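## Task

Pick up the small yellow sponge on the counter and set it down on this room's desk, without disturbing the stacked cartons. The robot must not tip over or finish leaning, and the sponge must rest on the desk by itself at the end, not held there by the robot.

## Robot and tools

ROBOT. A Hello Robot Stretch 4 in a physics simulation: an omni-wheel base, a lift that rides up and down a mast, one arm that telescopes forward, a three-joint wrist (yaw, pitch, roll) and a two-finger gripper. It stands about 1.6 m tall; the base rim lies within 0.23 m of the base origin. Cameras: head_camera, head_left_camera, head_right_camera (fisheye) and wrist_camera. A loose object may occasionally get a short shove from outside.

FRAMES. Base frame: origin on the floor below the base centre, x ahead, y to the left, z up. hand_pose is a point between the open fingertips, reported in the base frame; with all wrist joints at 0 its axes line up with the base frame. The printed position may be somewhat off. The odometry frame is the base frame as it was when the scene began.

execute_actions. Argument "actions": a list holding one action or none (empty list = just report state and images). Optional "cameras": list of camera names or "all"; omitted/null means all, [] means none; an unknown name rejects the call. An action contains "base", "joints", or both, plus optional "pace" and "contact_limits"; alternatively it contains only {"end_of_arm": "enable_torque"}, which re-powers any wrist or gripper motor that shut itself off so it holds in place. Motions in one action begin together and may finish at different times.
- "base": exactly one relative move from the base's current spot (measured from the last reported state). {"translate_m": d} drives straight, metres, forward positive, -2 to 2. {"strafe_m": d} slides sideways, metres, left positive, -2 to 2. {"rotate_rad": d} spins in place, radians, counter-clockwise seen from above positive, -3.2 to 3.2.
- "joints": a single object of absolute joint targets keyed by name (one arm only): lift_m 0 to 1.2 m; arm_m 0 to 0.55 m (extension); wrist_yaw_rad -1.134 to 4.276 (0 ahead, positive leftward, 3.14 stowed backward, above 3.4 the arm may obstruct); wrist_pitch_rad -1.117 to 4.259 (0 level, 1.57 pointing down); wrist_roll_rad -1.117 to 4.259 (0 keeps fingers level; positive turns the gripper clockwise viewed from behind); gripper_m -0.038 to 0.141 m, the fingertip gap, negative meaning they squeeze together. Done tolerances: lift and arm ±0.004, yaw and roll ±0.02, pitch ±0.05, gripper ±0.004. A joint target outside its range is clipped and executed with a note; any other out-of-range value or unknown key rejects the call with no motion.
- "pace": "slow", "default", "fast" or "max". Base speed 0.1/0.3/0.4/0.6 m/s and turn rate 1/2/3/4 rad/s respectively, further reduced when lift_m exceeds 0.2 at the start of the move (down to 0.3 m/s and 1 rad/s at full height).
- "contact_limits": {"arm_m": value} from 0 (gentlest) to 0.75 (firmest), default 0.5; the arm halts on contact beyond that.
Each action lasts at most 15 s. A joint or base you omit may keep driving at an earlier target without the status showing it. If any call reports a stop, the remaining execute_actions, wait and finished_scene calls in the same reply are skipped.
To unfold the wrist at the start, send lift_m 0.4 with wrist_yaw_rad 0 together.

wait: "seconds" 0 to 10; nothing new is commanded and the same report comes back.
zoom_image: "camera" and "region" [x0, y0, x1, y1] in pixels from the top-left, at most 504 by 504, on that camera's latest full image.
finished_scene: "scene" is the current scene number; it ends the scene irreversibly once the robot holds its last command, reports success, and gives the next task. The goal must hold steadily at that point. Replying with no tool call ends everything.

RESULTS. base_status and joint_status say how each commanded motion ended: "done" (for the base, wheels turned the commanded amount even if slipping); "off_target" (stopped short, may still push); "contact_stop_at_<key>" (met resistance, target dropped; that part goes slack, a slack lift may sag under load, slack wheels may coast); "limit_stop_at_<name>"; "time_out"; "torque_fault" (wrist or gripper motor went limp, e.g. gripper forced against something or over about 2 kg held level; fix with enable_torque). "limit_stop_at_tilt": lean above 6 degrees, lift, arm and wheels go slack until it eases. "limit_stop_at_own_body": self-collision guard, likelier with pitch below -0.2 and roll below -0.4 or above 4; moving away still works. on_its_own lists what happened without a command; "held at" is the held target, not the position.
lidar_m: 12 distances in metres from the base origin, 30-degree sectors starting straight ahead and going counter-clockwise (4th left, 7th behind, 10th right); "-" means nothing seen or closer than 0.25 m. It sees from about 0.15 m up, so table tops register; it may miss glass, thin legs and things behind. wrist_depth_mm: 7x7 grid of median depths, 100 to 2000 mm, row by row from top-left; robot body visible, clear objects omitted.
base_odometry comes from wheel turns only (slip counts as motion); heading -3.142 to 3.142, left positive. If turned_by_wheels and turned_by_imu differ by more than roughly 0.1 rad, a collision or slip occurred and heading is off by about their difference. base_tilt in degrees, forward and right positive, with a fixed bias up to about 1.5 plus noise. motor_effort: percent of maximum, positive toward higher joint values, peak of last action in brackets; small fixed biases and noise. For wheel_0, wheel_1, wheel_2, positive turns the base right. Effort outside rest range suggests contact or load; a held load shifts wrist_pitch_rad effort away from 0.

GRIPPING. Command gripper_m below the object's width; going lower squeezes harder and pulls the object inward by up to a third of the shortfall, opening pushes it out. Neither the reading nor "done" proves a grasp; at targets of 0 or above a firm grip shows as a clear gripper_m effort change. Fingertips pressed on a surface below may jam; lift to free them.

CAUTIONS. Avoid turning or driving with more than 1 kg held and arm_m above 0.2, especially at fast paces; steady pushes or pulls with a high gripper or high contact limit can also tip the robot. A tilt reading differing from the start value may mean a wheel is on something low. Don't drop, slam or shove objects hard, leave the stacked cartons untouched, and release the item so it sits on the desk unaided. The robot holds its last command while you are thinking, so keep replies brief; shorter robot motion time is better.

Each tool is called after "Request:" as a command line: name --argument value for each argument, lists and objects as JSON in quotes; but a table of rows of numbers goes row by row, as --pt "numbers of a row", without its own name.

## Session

Request:
execute_actions --actions '[]'

Scene clock: 0.00 s.
base_odometry: x=+0.000 y=+0.000 heading=+0.000 (m, m, rad; odometry frame)
turned_by_wheels: +0.000 (rad since the last result)
turned_by_imu: +0.000 (rad since the last result)
base_tilt: forward=+0.0 right=-0.2 (deg)
lidar_m: 0.78 0.60 0.60 0.68 1.04 1.62 0.91 0.72 0.72 0.78 1.20 2.04
base_status: not commanded
joint_positions: lift_m=+0.234 arm_m=+0.002 wrist_yaw_rad=+3.048 wrist_pitch_rad=-0.011 wrist_roll_rad=-0.008 gripper_m=+0.057
joint_status: not commanded
motor_effort: lift_m=+20 arm_m=+0 wrist_yaw_rad=+0 wrist_pitch_rad=-6 wrist_roll_rad=+1 gripper_m=-4 wheel_0=+0 wheel_1=-1 wheel_2=+0 (%)
hand_pose: x=-0.1061 y=+0.1139 z=+0.4153 quat_wxyz=(+0.047, +0.005, -0.004, +0.999) (m; base frame)
wrist_depth_mm: 134 137 1205 - 1756 1537 1366 / 107 137 1205 - 1756 1537 1366 / 112 137 1229 - 1756 1576 1397 / 133 160 1229 - 1708 1537 1397 / 778 946 1160 - 1708 1537 1430 / 778 931 196 1537 200 1537 1366 / 788 904 1025 137 976 1042 1060
pictures: head_camera, head_left_camera, head_right_camera, wrist_camera
Images, in order (width x height): head_camera 420x560, head_left_camera 420x672, head_right_camera 420x672, wrist_camera 616x392.

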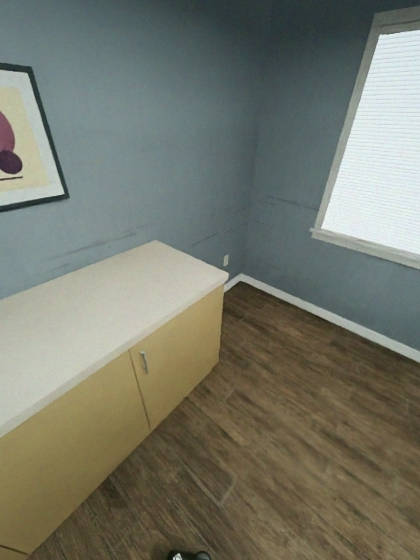

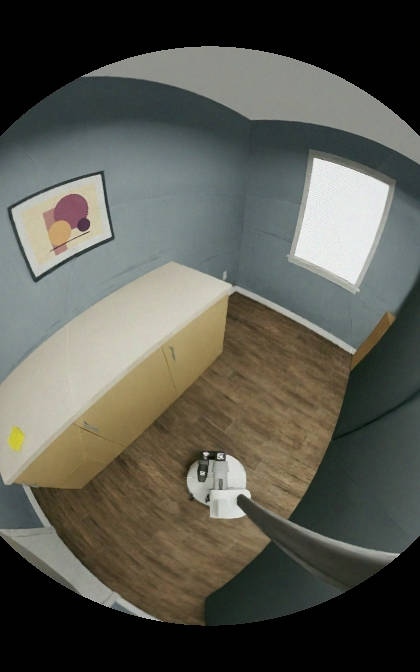

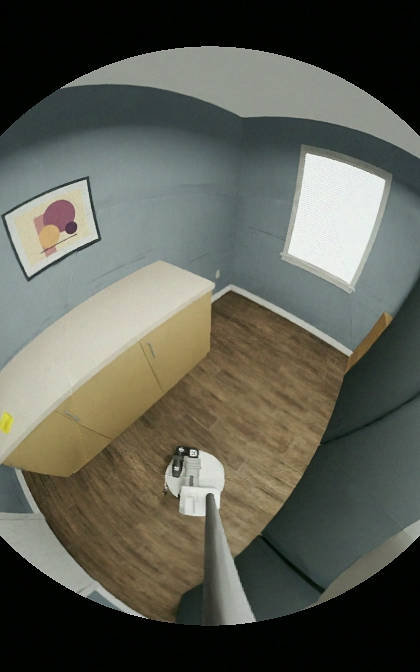

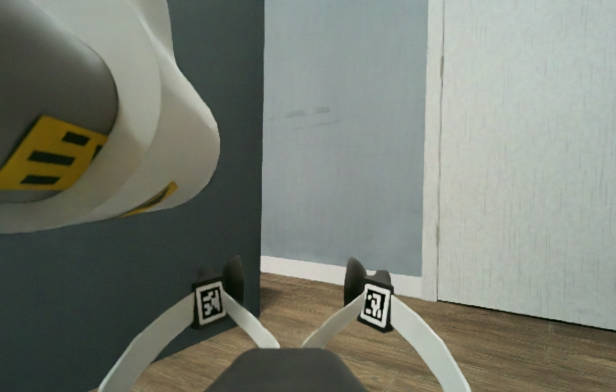

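Request:
execute_actions --actions '[{"base":{"rotate_rad":0.91},"pace":"fast"}]' --cameras '[]'

Request:
execute_actions --actions '[{"base":{"strafe_m":0.6},"joints":{"lift_m":0.95,"wrist_yaw_rad":0,"gripper_m":0.14,"wrist_pitch_rad":0.3},"pace":"fast"}]'

Scene clock: 9.13 s.
base_odometry: x=+0.000 y=+0.000 heading=+0.909 (m, m, rad; odometry frame)
turned_by_wheels: +0.909 (rad since the last result)
turned_by_imu: +0.906 (rad since the last result)
base_tilt: forward=+0.0 right=-0.2 (deg)
lidar_m: 0.60 0.65 0.88 1.63 1.04 0.75 0.71 0.73 1.03 2.05 0.90 0.64
base_status: done
joint_positions: lift_m=+0.234 arm_m=+0.002 wrist_yaw_rad=+3.048 wrist_pitch_rad=-0.011 wrist_roll_rad=-0.008 gripper_m=+0.057
joint_status: not commanded
motor_effort: lift_m=+20(21) arm_m=+0(0) wrist_yaw_rad=+0(0) wrist_pitch_rad=-5(7) wrist_roll_rad=+0(0) gripper_m=-4(3) wheel_0=-4(10) wheel_1=-3(15) wheel_2=-2(10) (%)
hand_pose: x=-0.1061 y=+0.1139 z=+0.4153 quat_wxyz=(+0.047, +0.005, -0.004, +0.999) (m; base frame)
wrist_depth_mm: 134 137 831 854 866 891 917 / 107 137 842 854 878 904 931 / 112 138 842 878 878 904 931 / 133 160 842 866 891 917 931 / 798 820 842 866 891 904 917 / 798 809 195 866 200 917 931 / 798 820 842 137 891 917 917
pictures: none
No camera images: the call's "cameras" was empty. Leave "cameras" out to get every camera's image.

Scene clock: 12.00 s.
base_odometry: x=-0.473 y=+0.369 heading=+0.909 (m, m, rad; odometry frame)
turned_by_wheels: +0.000 (rad since the last result)
turned_by_imu: -0.003 (rad since the last result)
base_tilt: forward=+0.0 right=-0.1 (deg)
lidar_m: 0.61 0.64 1.05 1.02 1.07 0.74 0.70 0.74 1.04 2.64 0.89 0.64
base_status: done
joint_positions: lift_m=+0.950 arm_m=+0.002 wrist_yaw_rad=+0.000 wrist_pitch_rad=+0.302 wrist_roll_rad=-0.008 gripper_m=+0.140
joint_status: all done
motor_effort: lift_m=+24(27) arm_m=+0(0) wrist_yaw_rad=-2(7) wrist_pitch_rad=-7(5) wrist_roll_rad=+1(0) gripper_m=+0(4) wheel_0=+0(14) wheel_1=-2(17) wheel_2=+0(2) (%)
hand_pose: x=+0.4484 y=-0.0873 z=+1.0420 quat_wxyz=(+0.989, -0.004, +0.151, +0.001) (m; base frame)
wrist_depth_mm: 917 917 917 931 904 931 904 / 960 960 976 960 960 976 960 / 1008 991 1025 991 1025 991 1008 / 1078 931 768 778 798 820 831 / 1118 525 508 539 554 564 574 / 449 199 439 449 442 452 455 / 508 500 500 136 504 500 504
pictures: head_camera, head_left_camera, head_right_camera, wrist_camera
Images, in order (width x height): head_camera 420x560, head_left_camera 420x672, head_right_camera 420x672, wrist_camera 616x392.

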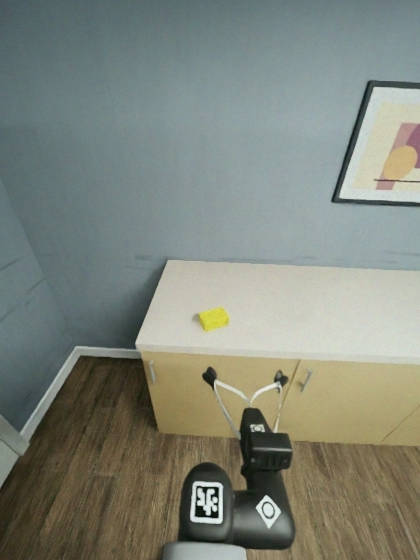

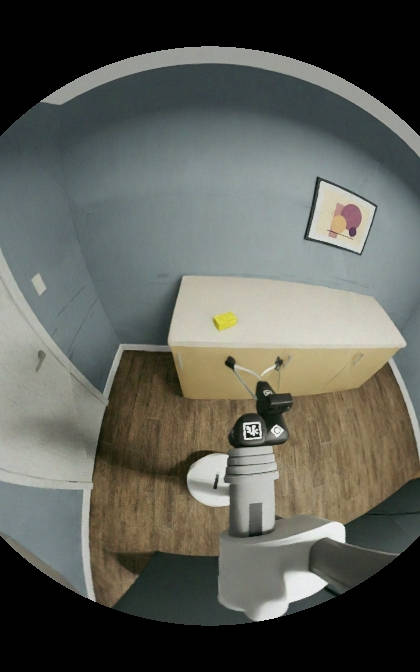

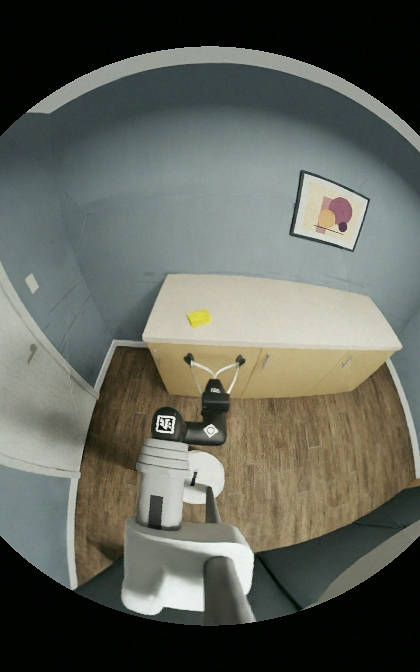

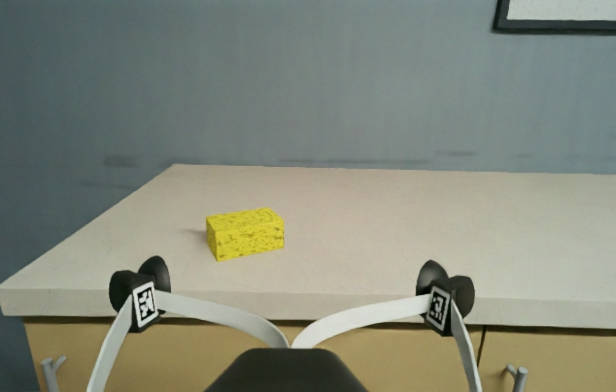

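Request:
execute_actions --actions '[{"joints":{"arm_m":0.29,"lift_m":0.895,"wrist_yaw_rad":0.3},"pace":"fast"}]' --cameras '["head_camera","wrist_camera"]'

Scene clock: 24.33 s.
base_odometry: x=-0.473 y=+0.369 heading=+0.909 (m, m, rad; odometry frame)
turned_by_wheels: +0.000 (rad since the last result)
turned_by_imu: -0.002 (rad since the last result)
base_tilt: forward=+0.1 right=-0.1 (deg)
lidar_m: 0.61 0.64 1.06 1.00 1.06 0.74 0.71 0.74 1.03 2.64 0.89 0.65
base_status: not commanded
joint_positions: lift_m=+0.895 arm_m=+0.289 wrist_yaw_rad=+0.300 wrist_pitch_rad=+0.302 wrist_roll_rad=-0.008 gripper_m=+0.140
joint_status: all done
motor_effort: lift_m=+16(21) arm_m=+8(10) wrist_yaw_rad=-2(7) wrist_pitch_rad=-7(7) wrist_roll_rad=+1(0) gripper_m=+1(2) wheel_0=+0(0) wheel_1=-3(3) wheel_2=+0(0) (%)
hand_pose: x=+0.7484 y=-0.0021 z=+0.9877 quat_wxyz=(+0.977, -0.027, +0.148, +0.148) (m; base frame)
wrist_depth_mm: 831 759 715 661 621 580 549 / 866 809 750 683 647 603 574 / 931 854 788 732 676 634 591 / 976 904 603 609 621 634 609 / 1098 410 415 418 427 430 436 / 314 198 258 248 228 301 332 / 257 248 241 136 243 264 268
pictures: head_camera, wrist_camera
Images, in order (width x height): head_camera 420x560, wrist_camera 616x392.

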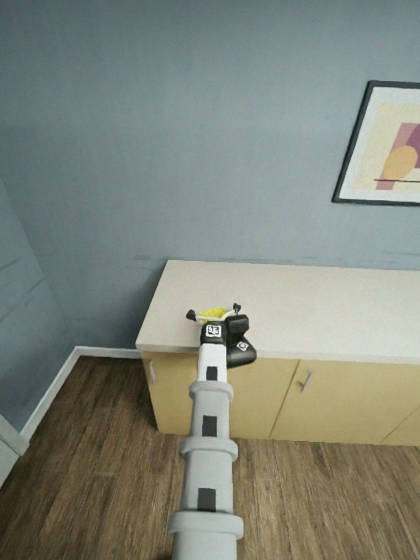

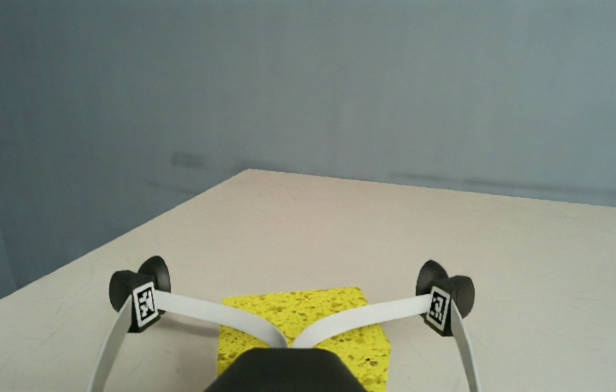

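Well centred; lower.

Request:
execute_actions --actions '[{"joints":{"arm_m":0.295,"lift_m":0.843}}]' --cameras '["wrist_camera"]'

Request:
execute_actions --actions '[{"joints":{"gripper_m":0.045}}]' --cameras '["wrist_camera"]'

Request:
execute_actions --actions '[{"joints":{"lift_m":0.88},"pace":"fast"}]' --cameras '["wrist_camera"]'

Scene clock: 37.77 s.
base_odometry: x=-0.473 y=+0.369 heading=+0.909 (m, m, rad; odometry frame)
turned_by_wheels: +0.000 (rad since the last result)
turned_by_imu: -0.002 (rad since the last result)
base_tilt: forward=+0.1 right=-0.1 (deg)
lidar_m: 0.61 0.64 1.05 1.02 1.05 0.73 0.71 0.73 1.02 2.66 0.89 0.63
base_status: not commanded
joint_positions: lift_m=+0.843 arm_m=+0.294 wrist_yaw_rad=+0.300 wrist_pitch_rad=+0.302 wrist_roll_rad=-0.008 gripper_m=+0.140
joint_status: all done
motor_effort: lift_m=+15(16) arm_m=+8(6) wrist_yaw_rad=+0(0) wrist_pitch_rad=-4(7) wrist_roll_rad=+0(0) gripper_m=+1(0) wheel_0=+0(0) wheel_1=-2(2) wheel_2=+0(0) (%)
hand_pose: x=+0.7534 y=-0.0021 z=+0.9357 quat_wxyz=(+0.977, -0.027, +0.148, +0.148) (m; base frame)
wrist_depth_mm: 831 759 707 661 615 574 549 / 891 798 741 683 640 597 569 / 931 854 759 691 661 627 585 / 991 433 439 445 455 462 473 / 298 301 271 211 293 317 322 / 230 198 182 191 196 222 244 / 189 182 190 136 193 194 197
pictures: wrist_camera
Images, in order (width x height): wrist_camera 616x392.

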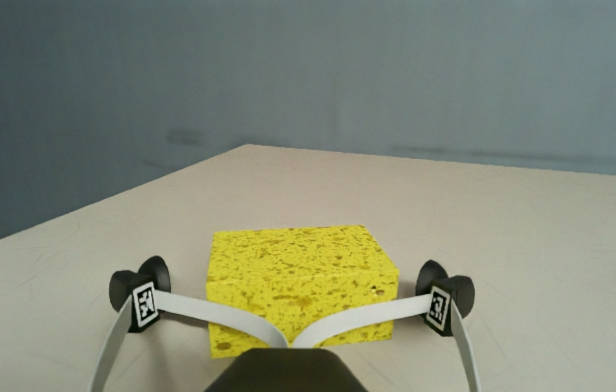

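Scene clock: 39.73 s.
base_odometry: x=-0.473 y=+0.369 heading=+0.909 (m, m, rad; odometry frame)
turned_by_wheels: +0.000 (rad since the last result)
turned_by_imu: -0.001 (rad since the last result)
base_tilt: forward=+0.1 right=-0.1 (deg)
lidar_m: 0.62 0.63 1.04 1.01 1.05 0.75 0.70 0.75 1.03 2.66 0.90 0.64
base_status: not commanded
joint_positions: lift_m=+0.843 arm_m=+0.294 wrist_yaw_rad=+0.300 wrist_pitch_rad=+0.302 wrist_roll_rad=-0.008 gripper_m=+0.046
joint_status: all done
motor_effort: lift_m=+15(15) arm_m=+8(8) wrist_yaw_rad=-1(0) wrist_pitch_rad=-6(6) wrist_roll_rad=+0(0) gripper_m=-29(31) wheel_0=+0(0) wheel_1=-2(3) wheel_2=+0(0) (%)
hand_pose: x=+0.7534 y=-0.0021 z=+0.9357 quat_wxyz=(+0.977, -0.027, +0.148, +0.148) (m; base frame)
wrist_depth_mm: 820 759 715 654 615 580 544 / 854 798 741 691 647 603 569 / 917 842 778 691 668 621 591 / 976 436 439 445 459 462 466 / 298 301 213 202 294 317 322 / 230 180 169 176 181 241 242 / 182 183 177 124 186 187 196
pictures: wrist_camera
Images, in order (width x height): wrist_camera 616x392.

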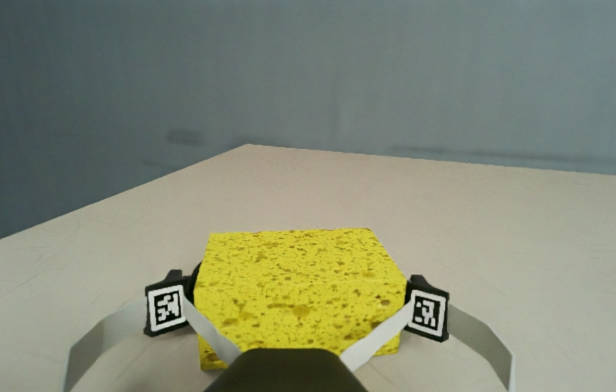

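Scene clock: 40.57 s.
base_odometry: x=-0.473 y=+0.369 heading=+0.909 (m, m, rad; odometry frame)
turned_by_wheels: +0.000 (rad since the last result)
turned_by_imu: +0.000 (rad since the last result)
base_tilt: forward=+0.0 right=-0.1 (deg)
lidar_m: 0.61 0.65 1.05 1.02 1.04 0.74 0.71 0.76 1.02 2.67 0.89 0.65
base_status: not commanded
joint_positions: lift_m=+0.880 arm_m=+0.294 wrist_yaw_rad=+0.300 wrist_pitch_rad=+0.302 wrist_roll_rad=-0.008 gripper_m=+0.046
joint_status: all done
motor_effort: lift_m=+24(26) arm_m=+8(8) wrist_yaw_rad=-1(0) wrist_pitch_rad=-5(5) wrist_roll_rad=-1(1) gripper_m=-29(27) wheel_0=+0(0) wheel_1=-2(2) wheel_2=+0(0) (%)
hand_pose: x=+0.7534 y=-0.0021 z=+0.9719 quat_wxyz=(+0.977, -0.027, +0.148, +0.148) (m; base frame)
wrist_depth_mm: 820 768 699 661 615 569 544 / 854 798 741 683 634 591 569 / 931 842 778 715 661 627 597 / 991 878 549 559 569 580 585 / 1042 377 213 202 368 394 404 / 290 179 170 177 181 301 304 / 228 229 179 124 233 235 247
pictures: wrist_camera
Images, in order (width x height): wrist_camera 616x392.

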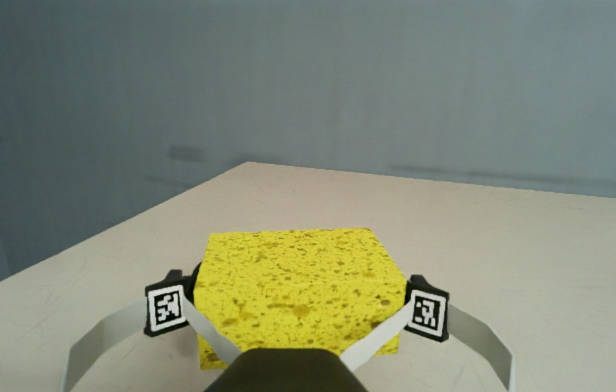

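Turn left (1.0 m clear) while retracting.

Request:
execute_actions --actions '[{"base":{"rotate_rad":3.15},"joints":{"arm_m":0.002,"wrist_yaw_rad":0},"pace":"fast"}]' --cameras '[]'

Request:
execute_actions --actions '[{"base":{"strafe_m":-0.66},"pace":"fast"}]'

Scene clock: 54.07 s.
base_odometry: x=-0.473 y=+0.369 heading=-2.225 (m, m, rad; odometry frame)
turned_by_wheels: +3.149 (rad since the last result)
turned_by_imu: +3.140 (rad since the last result)
base_tilt: forward=+0.0 right=-0.1 (deg)
lidar_m: 0.70 0.76 1.06 2.66 0.87 0.64 0.61 0.63 1.06 1.03 1.09 0.75
base_status: done
joint_positions: lift_m=+0.880 arm_m=+0.004 wrist_yaw_rad=+0.000 wrist_pitch_rad=+0.302 wrist_roll_rad=-0.008 gripper_m=+0.046
joint_status: all done
motor_effort: lift_m=+24(25) arm_m=-8(11) wrist_yaw_rad=+0(6) wrist_pitch_rad=-5(5) wrist_roll_rad=-1(0) gripper_m=-26(29) wheel_0=-5(11) wheel_1=-6(12) wheel_2=-5(10) (%)
hand_pose: x=+0.4499 y=-0.0874 z=+0.9719 quat_wxyz=(+0.989, -0.004, +0.151, +0.001) (m; base frame)
wrist_depth_mm: 449 442 442 433 439 436 436 / 469 466 459 462 459 455 455 / 484 492 484 484 480 484 484 / 517 517 512 508 508 504 517 / 544 539 213 202 521 530 1255 / 580 180 170 176 180 554 1336 / 609 603 179 124 597 591 1366
pictures: none
No camera images: the call's "cameras" was empty. Leave "cameras" out to get every camera's image.

Scene clock: 57.07 s.
base_odometry: x=-0.997 y=+0.770 heading=-2.226 (m, m, rad; odometry frame)
turned_by_wheels: +0.000 (rad since the last result)
turned_by_imu: +0.001 (rad since the last result)
base_tilt: forward=+0.0 right=-0.1 (deg)
lidar_m: 0.79 0.74 1.01 3.00 0.88 0.74 1.23 0.51 0.38 0.36 0.38 0.57
base_status: done
joint_positions: lift_m=+0.880 arm_m=+0.004 wrist_yaw_rad=+0.000 wrist_pitch_rad=+0.302 wrist_roll_rad=-0.008 gripper_m=+0.046
joint_status: not commanded
motor_effort: lift_m=+24(24) arm_m=-8(9) wrist_yaw_rad=+0(1) wrist_pitch_rad=-7(6) wrist_roll_rad=+0(0) gripper_m=-28(29) wheel_0=+1(15) wheel_1=-4(14) wheel_2=+0(1) (%)
hand_pose: x=+0.4498 y=-0.0874 z=+0.9720 quat_wxyz=(+0.989, -0.004, +0.151, +0.001) (m; base frame)
wrist_depth_mm: 439 621 - - 1499 707 480 / 455 627 - - 1464 707 477 / 480 634 - - 1430 691 469 / 504 634 - - 1397 683 462 / 535 640 213 202 960 676 466 / 564 180 170 175 181 591 459 / 585 661 179 124 1060 627 459
pictures: head_camera, head_left_camera, head_right_camera, wrist_camera
Images, in order (width x height): head_camera 420x560, head_left_camera 420x672, head_right_camera 420x672, wrist_camera 616x392.

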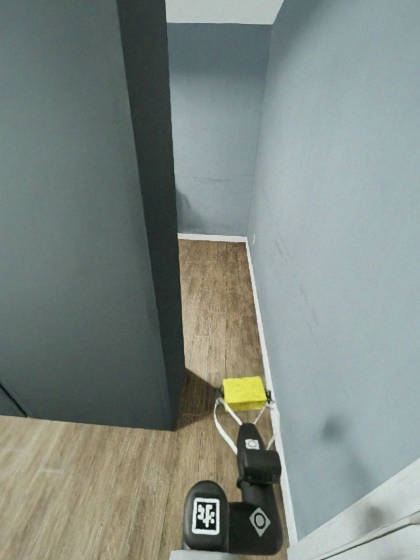

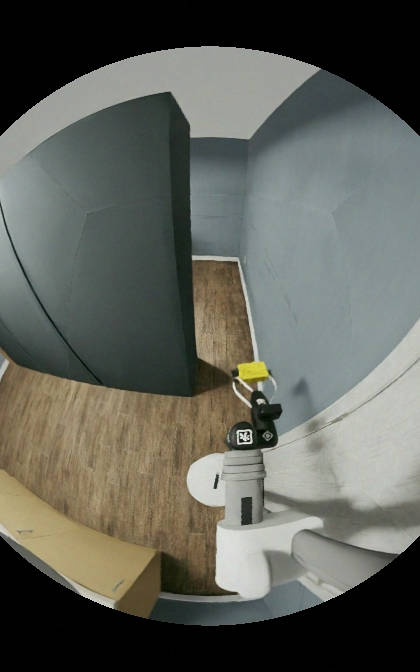

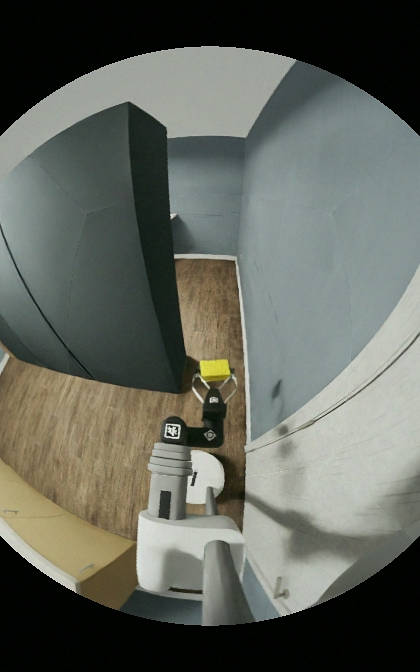

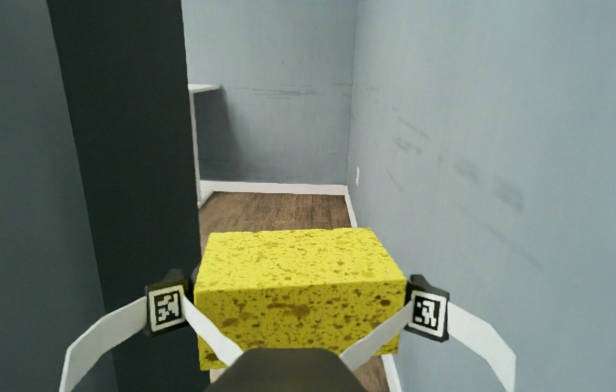

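Request:
execute_actions --actions '[{"base":{"rotate_rad":-0.03}}]' --cameras '[]'

Request:
execute_actions --actions '[{"base":{"strafe_m":-0.07}}]' --cameras '[]'

Scene clock: 65.87 s.
base_odometry: x=-0.997 y=+0.770 heading=-2.254 (m, m, rad; odometry frame)
turned_by_wheels: -0.029 (rad since the last result)
turned_by_imu: -0.030 (rad since the last result)
base_tilt: forward=+0.0 right=-0.1 (deg)
lidar_m: 0.87 0.73 0.99 2.68 0.92 0.74 1.23 0.50 0.37 0.36 0.39 0.54
base_status: done
joint_positions: lift_m=+0.880 arm_m=+0.004 wrist_yaw_rad=+0.000 wrist_pitch_rad=+0.302 wrist_roll_rad=-0.008 gripper_m=+0.046
joint_status: not commanded
motor_effort: lift_m=+23(23) arm_m=-8(8) wrist_yaw_rad=+0(1) wrist_pitch_rad=-8(7) wrist_roll_rad=-1(0) gripper_m=-29(30) wheel_0=+6(8) wheel_1=+5(6) wheel_2=+4(11) (%)
hand_pose: x=+0.4498 y=-0.0874 z=+0.9720 quat_wxyz=(+0.989, -0.004, +0.151, +0.001) (m; base frame)
wrist_depth_mm: 449 676 - - 1281 647 445 / 455 683 - - 1255 640 445 / 477 676 - - 1255 640 442 / 496 691 - - 1255 627 439 / 521 691 213 202 866 640 439 / 549 180 170 176 180 549 436 / 574 707 179 124 946 580 436
pictures: none
No camera images: the call's "cameras" was empty. Leave "cameras" out to get every camera's image.

Scene clock: 67.13 s.
base_odometry: x=-1.051 y=+0.815 heading=-2.254 (m, m, rad; odometry frame)
turned_by_wheels: +0.000 (rad since the last result)
turned_by_imu: +0.000 (rad since the last result)
base_tilt: forward=+0.1 right=-0.2 (deg)
lidar_m: 1.15 0.77 0.99 2.67 0.92 0.79 1.20 0.44 0.31 0.28 0.31 0.44
base_status: done
joint_positions: lift_m=+0.880 arm_m=+0.003 wrist_yaw_rad=+0.000 wrist_pitch_rad=+0.302 wrist_roll_rad=-0.008 gripper_m=+0.046
joint_status: not commanded
motor_effort: lift_m=+24(24) arm_m=-8(8) wrist_yaw_rad=-1(1) wrist_pitch_rad=-7(6) wrist_roll_rad=+0(1) gripper_m=-28(30) wheel_0=+3(17) wheel_1=-3(8) wheel_2=+0(0) (%)
hand_pose: x=+0.4498 y=-0.0874 z=+0.9720 quat_wxyz=(+0.989, -0.004, +0.151, +0.001) (m; base frame)
wrist_depth_mm: 549 842 - - 991 500 347 / 554 831 - - 960 496 345 / 554 831 - - 946 496 349 / 554 842 - - 931 488 347 / 559 842 213 202 676 484 345 / 564 180 169 176 180 427 347 / 585 878 179 124 723 452 336
pictures: none
No camera images: the call's "cameras" was empty. Leave "cameras" out to get every camera's image.

Request:
execute_actions --actions '[{"base":{"translate_m":1.7},"joints":{"lift_m":1.02},"pace":"fast"}]' --cameras '[]'

Request:
execute_actions --actions '[{"base":{"rotate_rad":0.8}}]' --cameras '["head_camera","wrist_camera","head_left_camera"]'

Scene clock: 80.07 s.
base_odometry: x=-2.124 y=-0.504 heading=-2.254 (m, m, rad; odometry frame)
turned_by_wheels: +0.000 (rad since the last result)
turned_by_imu: -0.004 (rad since the last result)
base_tilt: forward=+0.1 right=-0.2 (deg)
lidar_m: 1.16 1.31 1.43 2.14 0.75 0.60 1.27 0.45 0.31 0.29 0.30 0.44
base_status: done
joint_positions: lift_m=+1.020 arm_m=+0.003 wrist_yaw_rad=+0.000 wrist_pitch_rad=+0.302 wrist_roll_rad=-0.008 gripper_m=+0.046
joint_status: all done
motor_effort: lift_m=+24(25) arm_m=-8(8) wrist_yaw_rad=-2(2) wrist_pitch_rad=-7(7) wrist_roll_rad=+0(0) gripper_m=-28(28) wheel_0=+4(13) wheel_1=+3(8) wheel_2=-1(13) (%)
hand_pose: x=+0.4498 y=-0.0874 z=+1.1120 quat_wxyz=(+0.989, -0.004, +0.151, +0.001) (m; base frame)
wrist_depth_mm: 1464 1464 1464 1430 931 473 334 / 1499 1499 1576 1499 904 469 330 / 1576 1618 1576 1576 904 462 327 / 1708 1708 1661 1661 904 459 327 / 1756 1808 213 202 634 459 325 / 1808 180 170 176 180 402 325 / 1464 1576 179 124 691 424 325
pictures: none
No camera images: the call's "cameras" was empty. Leave "cameras" out to get every camera's image.

Scene clock: 81.80 s.
base_odometry: x=-2.124 y=-0.504 heading=-1.455 (m, m, rad; odometry frame)
turned_by_wheels: +0.799 (rad since the last result)
turned_by_imu: +0.797 (rad since the last result)
base_tilt: forward=+0.0 right=-0.1 (deg)
lidar_m: 1.31 2.09 1.06 0.61 0.63 0.61 0.35 0.30 0.30 0.35 0.64 1.62
base_status: done
joint_positions: lift_m=+1.020 arm_m=+0.003 wrist_yaw_rad=+0.000 wrist_pitch_rad=+0.302 wrist_roll_rad=-0.008 gripper_m=+0.046
joint_status: not commanded
motor_effort: lift_m=+24(24) arm_m=-8(8) wrist_yaw_rad=-2(1) wrist_pitch_rad=-6(6) wrist_roll_rad=+0(1) gripper_m=-29(29) wheel_0=-4(8) wheel_1=-4(10) wheel_2=-4(3) (%)
hand_pose: x=+0.4498 y=-0.0874 z=+1.1120 quat_wxyz=(+0.989, -0.004, +0.151, +0.001) (m; base frame)
wrist_depth_mm: - - - - 1661 1430 1255 / - - - - 1756 1499 1308 / - - - 1576 1661 1499 1308 / - - - - 1863 1576 1336 / - - 212 202 1863 1618 1397 / 1983 180 169 176 180 1576 1464 / 1618 1576 178 124 1618 1618 1464
pictures: head_camera, head_left_camera, wrist_camera
Images, in order (width x height): head_camera 420x560, head_left_camera 420x672, wrist_camera 616x392.

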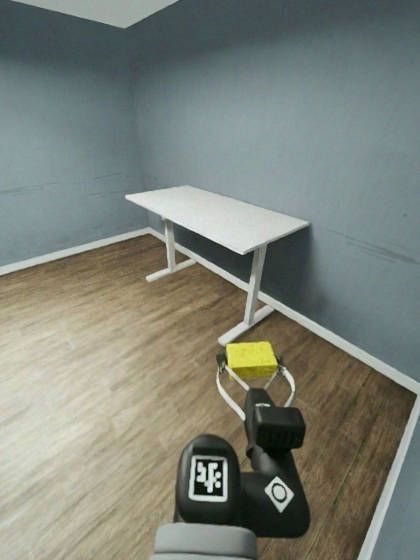

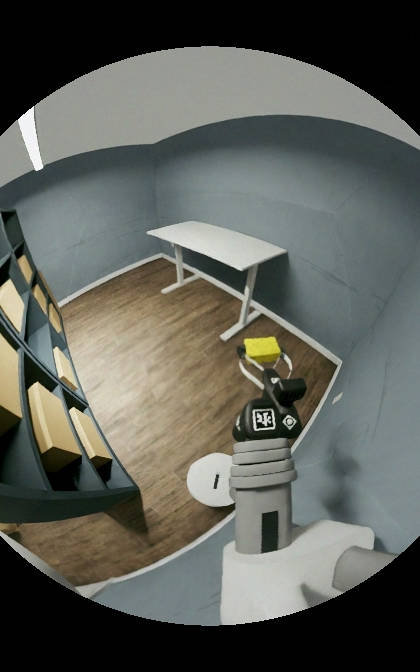

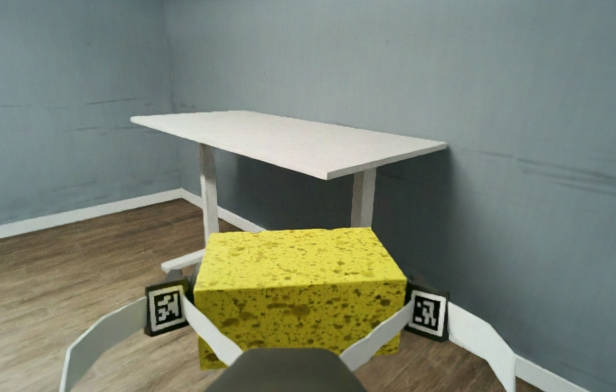

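Request:
execute_actions --actions '[{"base":{"translate_m":0.8},"joints":{"arm_m":0.52,"lift_m":0.94},"pace":"fast"}]' --cameras '["head_camera","wrist_camera"]'

Scene clock: 93.77 s.
base_odometry: x=-2.031 y=-1.298 heading=-1.454 (m, m, rad; odometry frame)
turned_by_wheels: +0.000 (rad since the last result)
turned_by_imu: -0.002 (rad since the last result)
base_tilt: forward=+0.0 right=-0.1 (deg)
lidar_m: 0.54 0.91 2.15 1.25 1.09 1.07 1.02 0.88 0.88 1.03 1.21 0.50
base_status: done
joint_positions: lift_m=+0.940 arm_m=+0.519 wrist_yaw_rad=+0.000 wrist_pitch_rad=+0.302 wrist_roll_rad=-0.008 gripper_m=+0.046
joint_status: all done
motor_effort: lift_m=+16(19) arm_m=+8(9) wrist_yaw_rad=+0(2) wrist_pitch_rad=-7(7) wrist_roll_rad=+0(0) gripper_m=-28(29) wheel_0=+4(9) wheel_1=+3(10) wheel_2=-1(20) (%)
hand_pose: x=+0.9649 y=-0.0874 z=+1.0326 quat_wxyz=(+0.989, -0.004, +0.151, +0.001) (m; base frame)
wrist_depth_mm: 1983 1537 1098 854 691 591 512 / 1983 1618 1138 891 707 603 521 / 1025 1042 1060 891 741 621 539 / 585 597 609 615 627 609 554 / 413 418 212 202 413 439 449 / 322 181 170 176 180 334 338 / 253 252 179 124 258 262 274
pictures: head_camera, wrist_camera
Images, in order (width x height): head_camera 420x560, wrist_camera 616x392.

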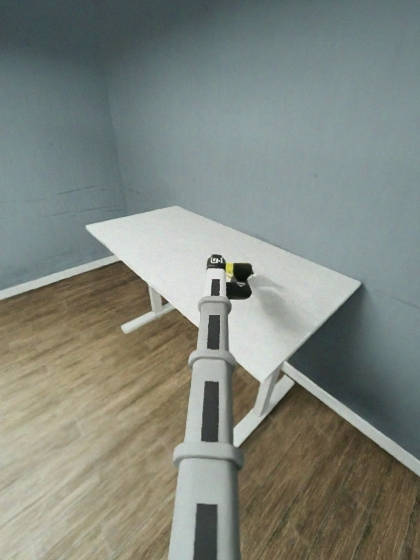

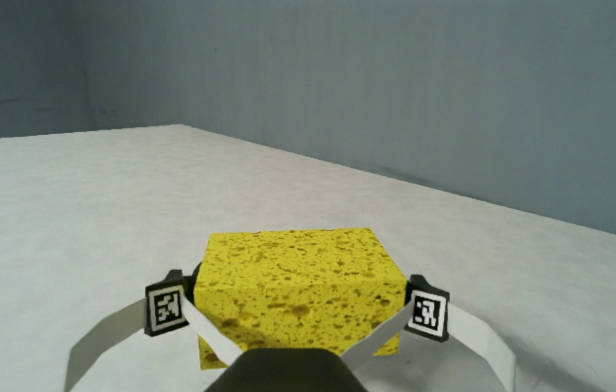

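Request:
execute_actions --actions '[{"joints":{"lift_m":0.883}}]' --cameras '[]'

Request:
execute_actions --actions '[{"joints":{"gripper_m":0.135}}]' --cameras '[]'

Request:
execute_actions --actions '[{"joints":{"arm_m":0.4,"lift_m":0.9},"pace":"fast"}]' --cameras '["wrist_camera"]'

Scene clock: 107.10 s.
base_odometry: x=-2.031 y=-1.298 heading=-1.454 (m, m, rad; odometry frame)
turned_by_wheels: +0.000 (rad since the last result)
turned_by_imu: -0.002 (rad since the last result)
base_tilt: forward=+0.1 right=-0.2 (deg)
lidar_m: 0.51 0.93 2.17 1.25 1.07 1.09 1.03 0.88 0.87 1.02 1.21 0.51
base_status: not commanded
joint_positions: lift_m=+0.883 arm_m=+0.519 wrist_yaw_rad=+0.000 wrist_pitch_rad=+0.302 wrist_roll_rad=-0.008 gripper_m=+0.046
joint_status: all done
motor_effort: lift_m=+15(15) arm_m=+8(8) wrist_yaw_rad=-1(0) wrist_pitch_rad=-5(7) wrist_roll_rad=+0(0) gripper_m=-27(28) wheel_0=+4(5) wheel_1=+3(3) wheel_2=-1(1) (%)
hand_pose: x=+0.9649 y=-0.0874 z=+0.9757 quat_wxyz=(+0.989, -0.004, +0.151, +0.001) (m; base frame)
wrist_depth_mm: 1983 1499 1098 854 683 585 517 / - 1661 1160 878 715 603 530 / 723 750 778 798 699 621 539 / 421 427 436 439 452 459 469 / 297 300 213 201 293 315 320 / 229 180 170 175 180 240 244 / 181 181 177 124 185 187 197
pictures: none
No camera images: the call's "cameras" was empty. Leave "cameras" out to get every camera's image.

Scene clock: 108.97 s.
base_odometry: x=-2.031 y=-1.298 heading=-1.454 (m, m, rad; odometry frame)
turned_by_wheels: +0.000 (rad since the last result)
turned_by_imu: -0.001 (rad since the last result)
base_tilt: forward=+0.1 right=-0.1 (deg)
lidar_m: 0.51 0.93 2.17 1.24 1.08 1.08 1.03 0.87 0.87 1.01 1.21 0.51
base_status: not commanded
joint_positions: lift_m=+0.883 arm_m=+0.519 wrist_yaw_rad=+0.000 wrist_pitch_rad=+0.302 wrist_roll_rad=-0.008 gripper_m=+0.135
joint_status: all done
motor_effort: lift_m=+16(15) arm_m=+8(8) wrist_yaw_rad=-1(2) wrist_pitch_rad=-3(5) wrist_roll_rad=+0(0) gripper_m=-1(27) wheel_0=+4(5) wheel_1=+3(3) wheel_2=-1(1) (%)
hand_pose: x=+0.9649 y=-0.0874 z=+0.9758 quat_wxyz=(+0.989, -0.004, +0.150, +0.001) (m; base frame)
wrist_depth_mm: 1863 1537 1078 854 691 574 517 / 1983 1661 1138 878 732 609 525 / 732 750 768 820 715 621 535 / 421 427 436 445 452 459 473 / 297 301 224 211 294 317 322 / 230 196 185 192 198 230 243 / 187 182 190 134 193 188 196
pictures: none
No camera images: the call's "cameras" was empty. Leave "cameras" out to get every camera's image.

Scene clock: 110.13 s.
base_odometry: x=-2.031 y=-1.298 heading=-1.454 (m, m, rad; odometry frame)
turned_by_wheels: +0.000 (rad since the last result)
turned_by_imu: +0.000 (rad since the last result)
base_tilt: forward=+0.1 right=-0.2 (deg)
lidar_m: 0.53 0.93 2.18 1.26 1.08 1.08 1.01 0.87 0.88 1.02 1.22 0.51
base_status: not commanded
joint_positions: lift_m=+0.900 arm_m=+0.401 wrist_yaw_rad=+0.000 wrist_pitch_rad=+0.302 wrist_roll_rad=-0.008 gripper_m=+0.135
joint_status: all done
motor_effort: lift_m=+24(27) arm_m=-8(10) wrist_yaw_rad=-1(1) wrist_pitch_rad=-5(6) wrist_roll_rad=+1(0) gripper_m=+1(1) wheel_0=+4(4) wheel_1=+3(3) wheel_2=-1(1) (%)
hand_pose: x=+0.8478 y=-0.0874 z=+0.9920 quat_wxyz=(+0.989, -0.004, +0.151, +0.001) (m; base frame)
wrist_depth_mm: - 1708 1229 946 768 661 574 / - 1863 1281 1025 798 676 591 / 820 831 878 891 788 699 609 / 469 477 484 359 504 517 525 / 332 334 317 312 347 351 359 / 256 196 238 263 243 257 270 / 208 202 211 134 215 210 220
pictures: wrist_camera
Images, in order (width x height): wrist_camera 616x392.

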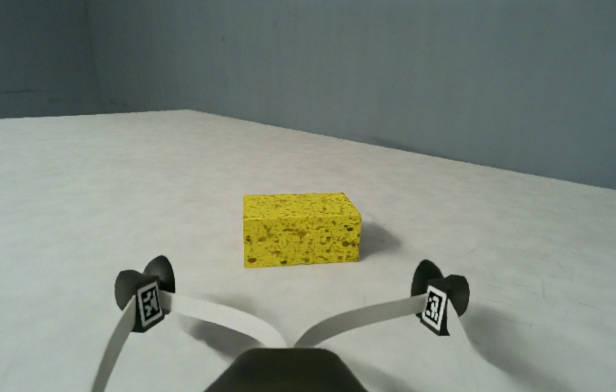

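Request:
finished_scene --scene 2

The scene is finished: the task was done.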